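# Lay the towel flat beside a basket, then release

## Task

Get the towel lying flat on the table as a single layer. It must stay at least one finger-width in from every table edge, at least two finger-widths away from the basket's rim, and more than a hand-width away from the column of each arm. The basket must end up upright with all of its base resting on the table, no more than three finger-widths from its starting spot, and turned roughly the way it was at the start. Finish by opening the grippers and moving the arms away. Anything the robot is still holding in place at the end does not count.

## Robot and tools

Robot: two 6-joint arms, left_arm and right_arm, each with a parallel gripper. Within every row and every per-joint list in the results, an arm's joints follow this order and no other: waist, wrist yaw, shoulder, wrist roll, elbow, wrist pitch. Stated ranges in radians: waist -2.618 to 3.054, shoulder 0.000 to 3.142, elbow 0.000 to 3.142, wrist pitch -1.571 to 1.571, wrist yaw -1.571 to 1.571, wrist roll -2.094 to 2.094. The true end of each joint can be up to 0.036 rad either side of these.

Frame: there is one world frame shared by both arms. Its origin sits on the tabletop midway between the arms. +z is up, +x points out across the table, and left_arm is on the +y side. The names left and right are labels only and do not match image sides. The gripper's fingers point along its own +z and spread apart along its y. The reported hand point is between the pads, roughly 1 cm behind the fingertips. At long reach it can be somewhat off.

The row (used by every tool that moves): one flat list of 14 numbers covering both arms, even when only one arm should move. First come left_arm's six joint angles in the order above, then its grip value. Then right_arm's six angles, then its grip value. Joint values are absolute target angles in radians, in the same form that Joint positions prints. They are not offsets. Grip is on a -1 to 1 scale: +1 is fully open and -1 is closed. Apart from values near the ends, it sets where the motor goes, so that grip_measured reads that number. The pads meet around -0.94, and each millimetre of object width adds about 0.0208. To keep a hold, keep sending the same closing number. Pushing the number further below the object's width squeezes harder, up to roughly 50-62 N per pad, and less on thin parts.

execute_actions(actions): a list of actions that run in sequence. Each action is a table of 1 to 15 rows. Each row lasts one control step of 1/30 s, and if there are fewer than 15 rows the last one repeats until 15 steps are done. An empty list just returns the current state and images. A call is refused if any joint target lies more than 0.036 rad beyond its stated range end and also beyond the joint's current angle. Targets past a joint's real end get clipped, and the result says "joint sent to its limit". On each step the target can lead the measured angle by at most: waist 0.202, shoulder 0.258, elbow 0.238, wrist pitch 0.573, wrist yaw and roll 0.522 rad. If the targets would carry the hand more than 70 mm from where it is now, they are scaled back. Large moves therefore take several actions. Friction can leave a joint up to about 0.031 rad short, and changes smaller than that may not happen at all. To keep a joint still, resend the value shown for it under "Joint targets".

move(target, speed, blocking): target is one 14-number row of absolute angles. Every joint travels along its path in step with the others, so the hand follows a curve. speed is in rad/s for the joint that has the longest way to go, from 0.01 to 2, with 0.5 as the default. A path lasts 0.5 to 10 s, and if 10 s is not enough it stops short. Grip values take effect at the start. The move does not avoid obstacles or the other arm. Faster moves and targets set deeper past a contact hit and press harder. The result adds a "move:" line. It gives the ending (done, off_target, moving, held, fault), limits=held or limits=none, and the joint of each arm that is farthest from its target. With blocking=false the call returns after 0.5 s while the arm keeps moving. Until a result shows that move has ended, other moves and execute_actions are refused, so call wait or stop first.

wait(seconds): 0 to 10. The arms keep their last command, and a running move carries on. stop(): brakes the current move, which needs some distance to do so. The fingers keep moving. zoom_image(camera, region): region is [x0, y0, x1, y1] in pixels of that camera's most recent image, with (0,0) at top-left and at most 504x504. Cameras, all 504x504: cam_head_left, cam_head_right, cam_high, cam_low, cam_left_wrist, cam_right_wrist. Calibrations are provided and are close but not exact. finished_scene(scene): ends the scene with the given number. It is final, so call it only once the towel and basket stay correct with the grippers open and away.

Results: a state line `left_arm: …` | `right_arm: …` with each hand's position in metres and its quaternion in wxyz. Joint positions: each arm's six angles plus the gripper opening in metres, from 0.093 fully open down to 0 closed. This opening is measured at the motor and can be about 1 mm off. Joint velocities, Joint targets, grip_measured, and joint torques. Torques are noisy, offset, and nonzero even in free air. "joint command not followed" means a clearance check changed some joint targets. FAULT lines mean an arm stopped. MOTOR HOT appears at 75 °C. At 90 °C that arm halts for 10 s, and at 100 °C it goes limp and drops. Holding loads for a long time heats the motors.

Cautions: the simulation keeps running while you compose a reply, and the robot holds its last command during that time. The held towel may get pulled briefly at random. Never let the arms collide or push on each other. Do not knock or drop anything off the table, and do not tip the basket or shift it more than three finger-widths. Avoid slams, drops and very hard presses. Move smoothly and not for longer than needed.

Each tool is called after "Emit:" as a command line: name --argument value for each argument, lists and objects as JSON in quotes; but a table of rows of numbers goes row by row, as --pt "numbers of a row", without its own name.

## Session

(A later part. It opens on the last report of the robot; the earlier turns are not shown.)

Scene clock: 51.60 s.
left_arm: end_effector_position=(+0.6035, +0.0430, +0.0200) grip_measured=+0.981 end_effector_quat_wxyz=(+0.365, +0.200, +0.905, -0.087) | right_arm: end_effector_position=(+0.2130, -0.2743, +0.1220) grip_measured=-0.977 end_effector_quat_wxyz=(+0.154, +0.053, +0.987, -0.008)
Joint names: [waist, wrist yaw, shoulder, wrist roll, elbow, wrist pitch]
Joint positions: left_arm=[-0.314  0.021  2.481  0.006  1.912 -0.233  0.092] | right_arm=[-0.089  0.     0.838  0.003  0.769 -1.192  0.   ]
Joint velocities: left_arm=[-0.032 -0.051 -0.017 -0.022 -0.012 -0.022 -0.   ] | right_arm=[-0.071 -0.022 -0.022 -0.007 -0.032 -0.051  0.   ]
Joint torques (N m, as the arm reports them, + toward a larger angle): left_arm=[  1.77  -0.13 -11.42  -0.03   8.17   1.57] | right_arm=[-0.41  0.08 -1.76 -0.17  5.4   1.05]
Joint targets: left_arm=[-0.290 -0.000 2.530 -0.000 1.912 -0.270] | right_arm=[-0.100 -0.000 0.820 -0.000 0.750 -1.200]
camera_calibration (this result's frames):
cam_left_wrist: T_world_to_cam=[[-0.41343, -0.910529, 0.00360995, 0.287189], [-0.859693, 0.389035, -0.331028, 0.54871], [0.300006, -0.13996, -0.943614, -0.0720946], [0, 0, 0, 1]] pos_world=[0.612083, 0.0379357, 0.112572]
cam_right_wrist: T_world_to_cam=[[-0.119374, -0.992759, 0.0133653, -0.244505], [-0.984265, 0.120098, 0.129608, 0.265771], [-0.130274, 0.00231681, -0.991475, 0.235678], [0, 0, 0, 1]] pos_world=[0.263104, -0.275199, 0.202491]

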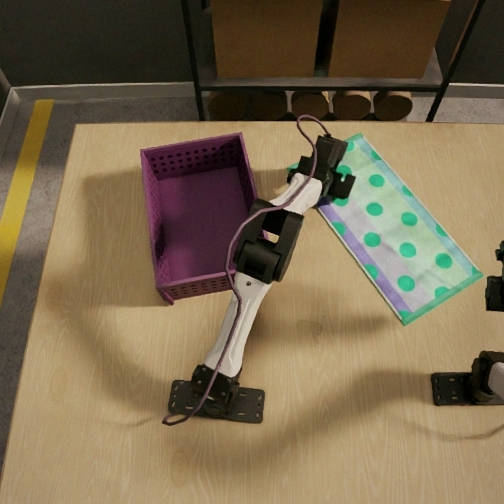

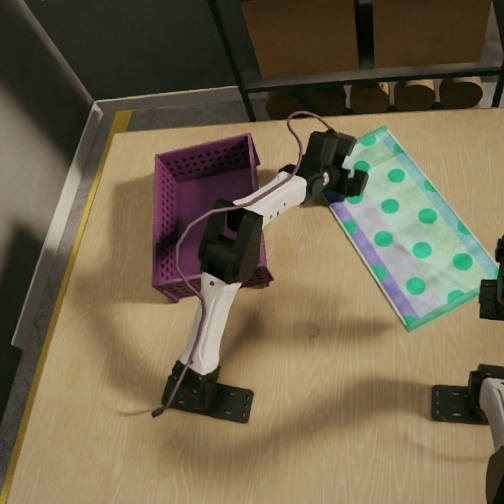

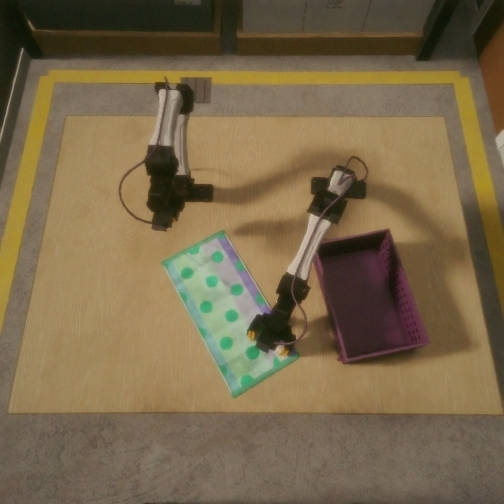

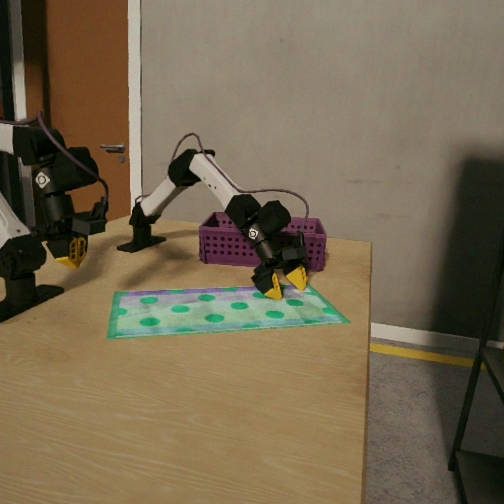

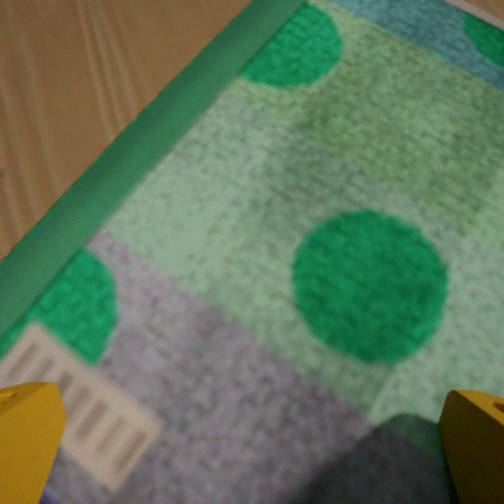

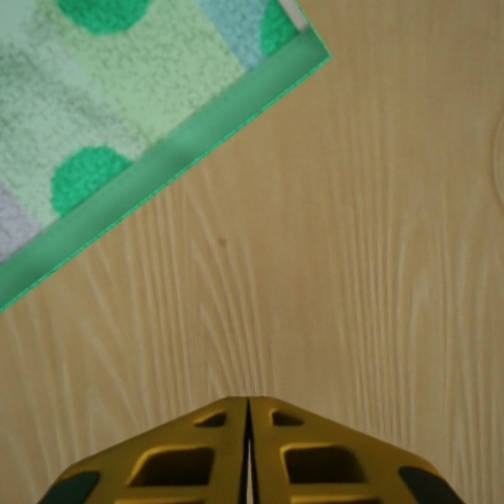

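Emit:
move --target '[-0.314,0,2.36,0,1.912,-0.235,1, -0.3,0,0.75,0,0.7,-1.2,-1]' --speed 0.35

Emit:
move --target '[-0.75,0,0.7,0,0.75,-0.9,1, -0.3,0,0.75,0,0.7,-1.2,-1]' --speed 1.0

Scene clock: 53.53 s.
left_arm: end_effector_position=(+0.6108, +0.0417, +0.0932) grip_measured=+0.981 end_effector_quat_wxyz=(+0.420, +0.193, +0.882, -0.092) | right_arm: end_effector_position=(+0.1969, -0.3041, +0.1153) grip_measured=-0.977 end_effector_quat_wxyz=(+0.161, +0.152, +0.975, -0.025)
Joint names: [waist, wrist yaw, shoulder, wrist roll, elbow, wrist pitch]
Joint positions: left_arm=[-0.314  0.008  2.363  0.006  1.912 -0.23   0.092] | right_arm=[-0.29   0.     0.77   0.003  0.72  -1.193  0.   ]
Joint velocities: left_arm=[-0.007 -0.037 -0.002 -0.051 -0.007  0.037  0.   ] | right_arm=[-0.007  0.022  0.022 -0.007  0.002 -0.022  0.   ]
Joint torques (N m, as the arm reports them, + toward a larger angle): left_arm=[ -0.13   0.   -14.56  -0.03   8.4    2.1 ] | right_arm=[-0.74  0.08 -1.46 -0.17  5.32  1.08]
Joint targets: left_arm=[-0.314 0.000 2.360 0.000 1.912 -0.235] | right_arm=[-0.300 0.000 0.750 -0.000 0.700 -1.200]
move: done; limits=none; left_arm: farthest joint: the wrist yaw, 0.008 radians from its target (0.021 radians at the start); right_arm: farthest joint: the shoulder, 0.020 radians from its target (0.088 radians at the start)
camera_calibration (this result's frames):
cam_left_wrist: T_world_to_cam=[[-0.405223, -0.914205, -0.00485505, 0.284759], [-0.819304, 0.365503, -0.441756, 0.566331], [0.40563, -0.175032, -0.897122, -0.072839], [0, 0, 0, 1]] pos_world=[0.608933, 0.0405826, 0.186217]
cam_right_wrist: T_world_to_cam=[[-0.315794, -0.948738, 0.0130826, -0.223762], [-0.942364, 0.315219, 0.112192, 0.307532], [-0.110564, 0.0231009, -0.9936, 0.229748], [0, 0, 0, 1]] pos_world=[0.244546, -0.314539, 0.196703]

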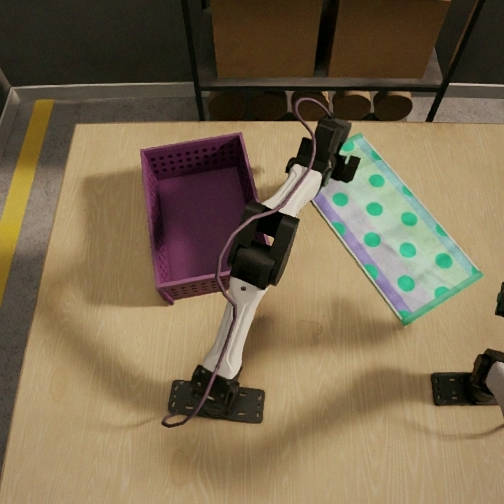

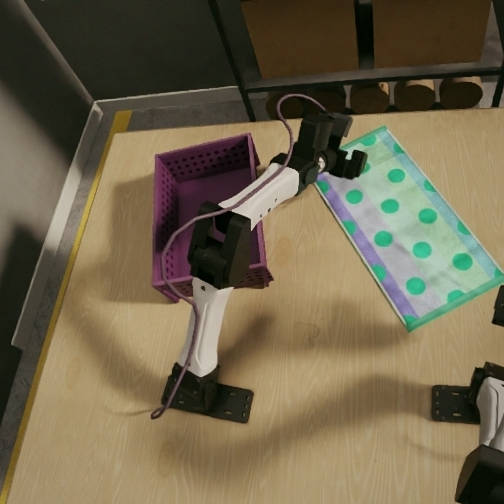

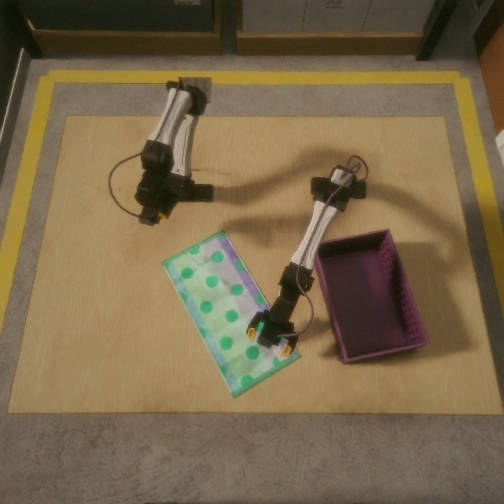

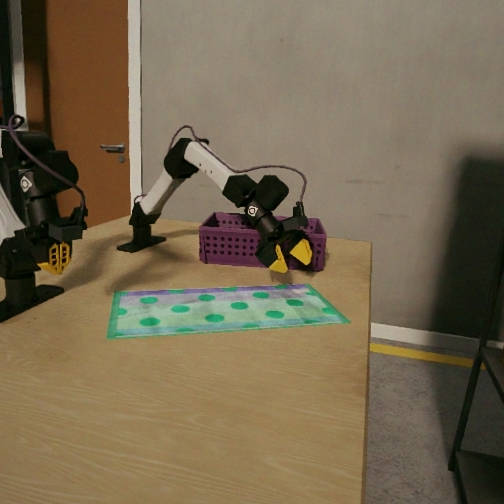

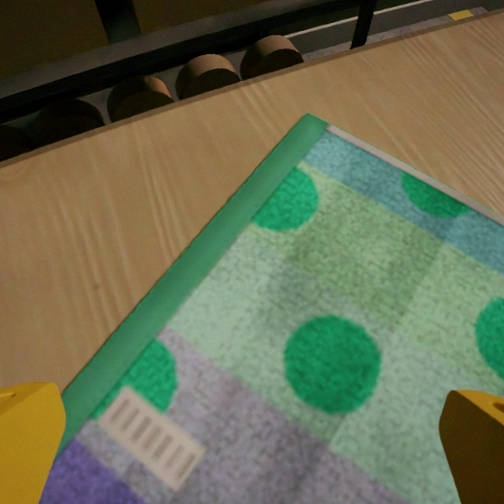

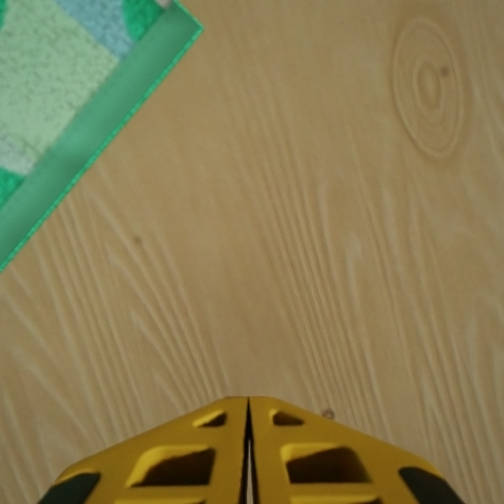

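Scene clock: 55.77 s.
left_arm: end_effector_position=(+0.1742, +0.1358, +0.1822) grip_measured=+0.981 end_effector_quat_wxyz=(+0.333, +0.386, +0.847, -0.152) | right_arm: end_effector_position=(+0.1969, -0.3041, +0.1153) grip_measured=-0.977 end_effector_quat_wxyz=(+0.161, +0.152, +0.975, -0.025)
Joint names: [waist, wrist yaw, shoulder, wrist roll, elbow, wrist pitch]
Joint positions: left_arm=[-0.739  0.006  0.713  0.006  0.768 -0.877  0.092] | right_arm=[-0.29   0.     0.77   0.003  0.72  -1.193  0.   ]
Joint velocities: left_arm=[-0.017 -0.081 -0.007 -0.066 -0.012 -0.066 -0.001] | right_arm=[-0.007  0.022  0.002 -0.007 -0.007  0.022  0.   ]
Joint torques (N m, as the arm reports them, + toward a larger angle): left_arm=[-0.86  0.   -0.98 -0.03  6.64  1.75] | right_arm=[-0.76  0.08 -1.47 -0.17  5.32  1.08]
Joint targets: left_arm=[-0.750 0.000 0.700 -0.000 0.750 -0.900] | right_arm=[-0.300 0.000 0.750 -0.000 0.700 -1.200]
move: off_target (left_arm); limits=none; left_arm: farthest joint: the wrist pitch, 0.023 radians from its target (0.670 radians at the start); right_arm: farthest joint: the shoulder, 0.020 radians from its target (0.020 radians at the start)
camera_calibration (this result's frames):
cam_left_wrist: T_world_to_cam=[[-0.746134, -0.665763, -0.00664045, 0.220202], [-0.630941, 0.710222, -0.312247, 0.110364], [0.212599, -0.228788, -0.949978, 0.251145], [0, 0, 0, 1]] pos_world=[0.180541, 0.125678, 0.274506]
cam_right_wrist: T_world_to_cam=[[-0.315794, -0.948738, 0.0130826, -0.223762], [-0.942364, 0.315219, 0.112192, 0.307532], [-0.110564, 0.0231009, -0.9936, 0.229748], [0, 0, 0, 1]] pos_world=[0.244546, -0.314539, 0.196703]

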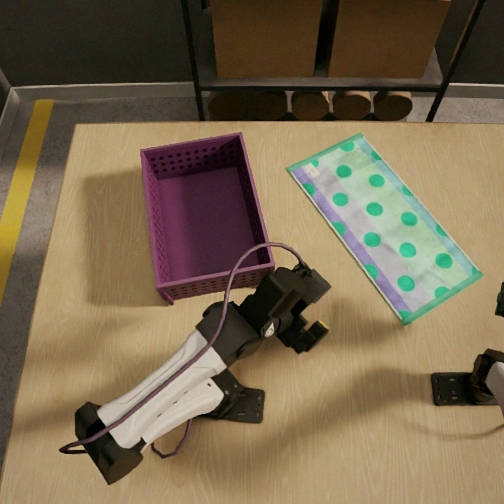

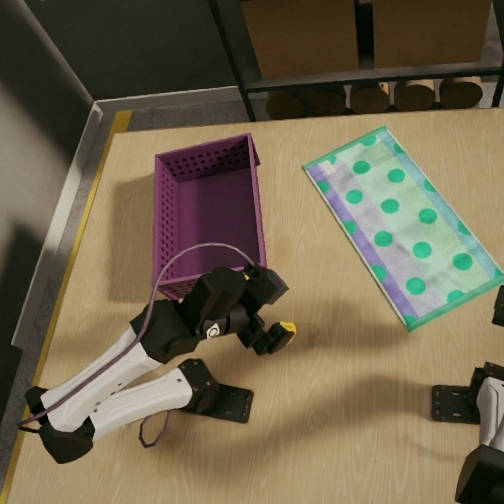

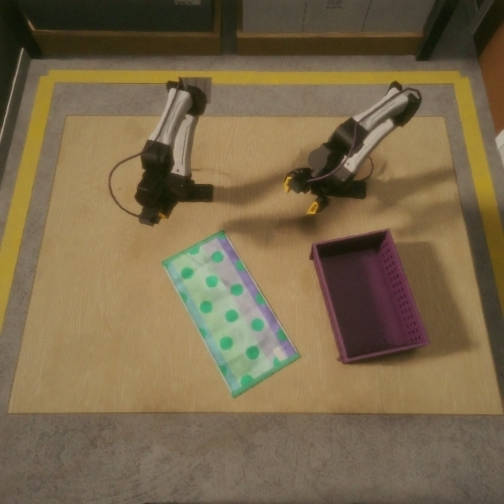

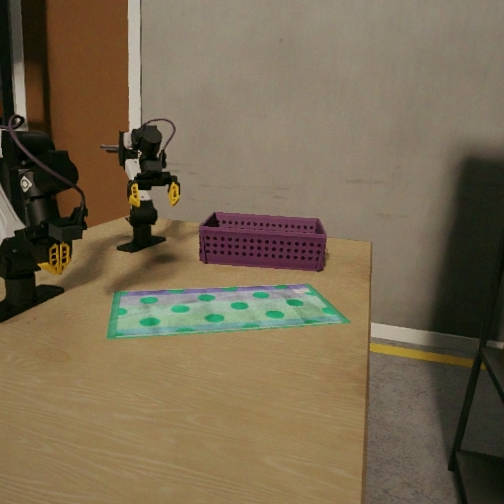

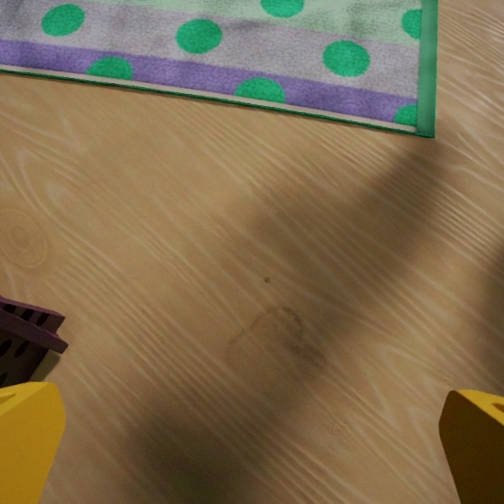

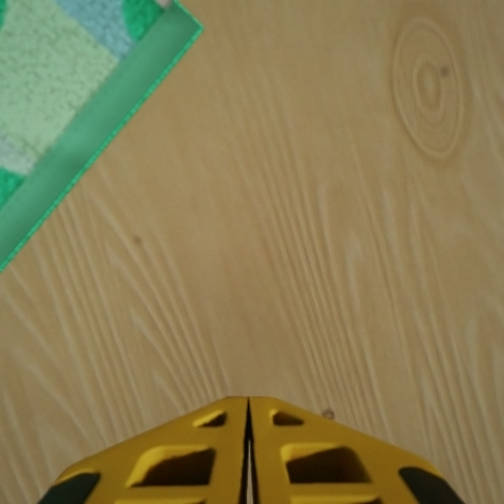

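The towel is flat, with clearance all round and both arms clear of it.

Emit:
finished_scene --scene 1

The scene is finished: the task was done.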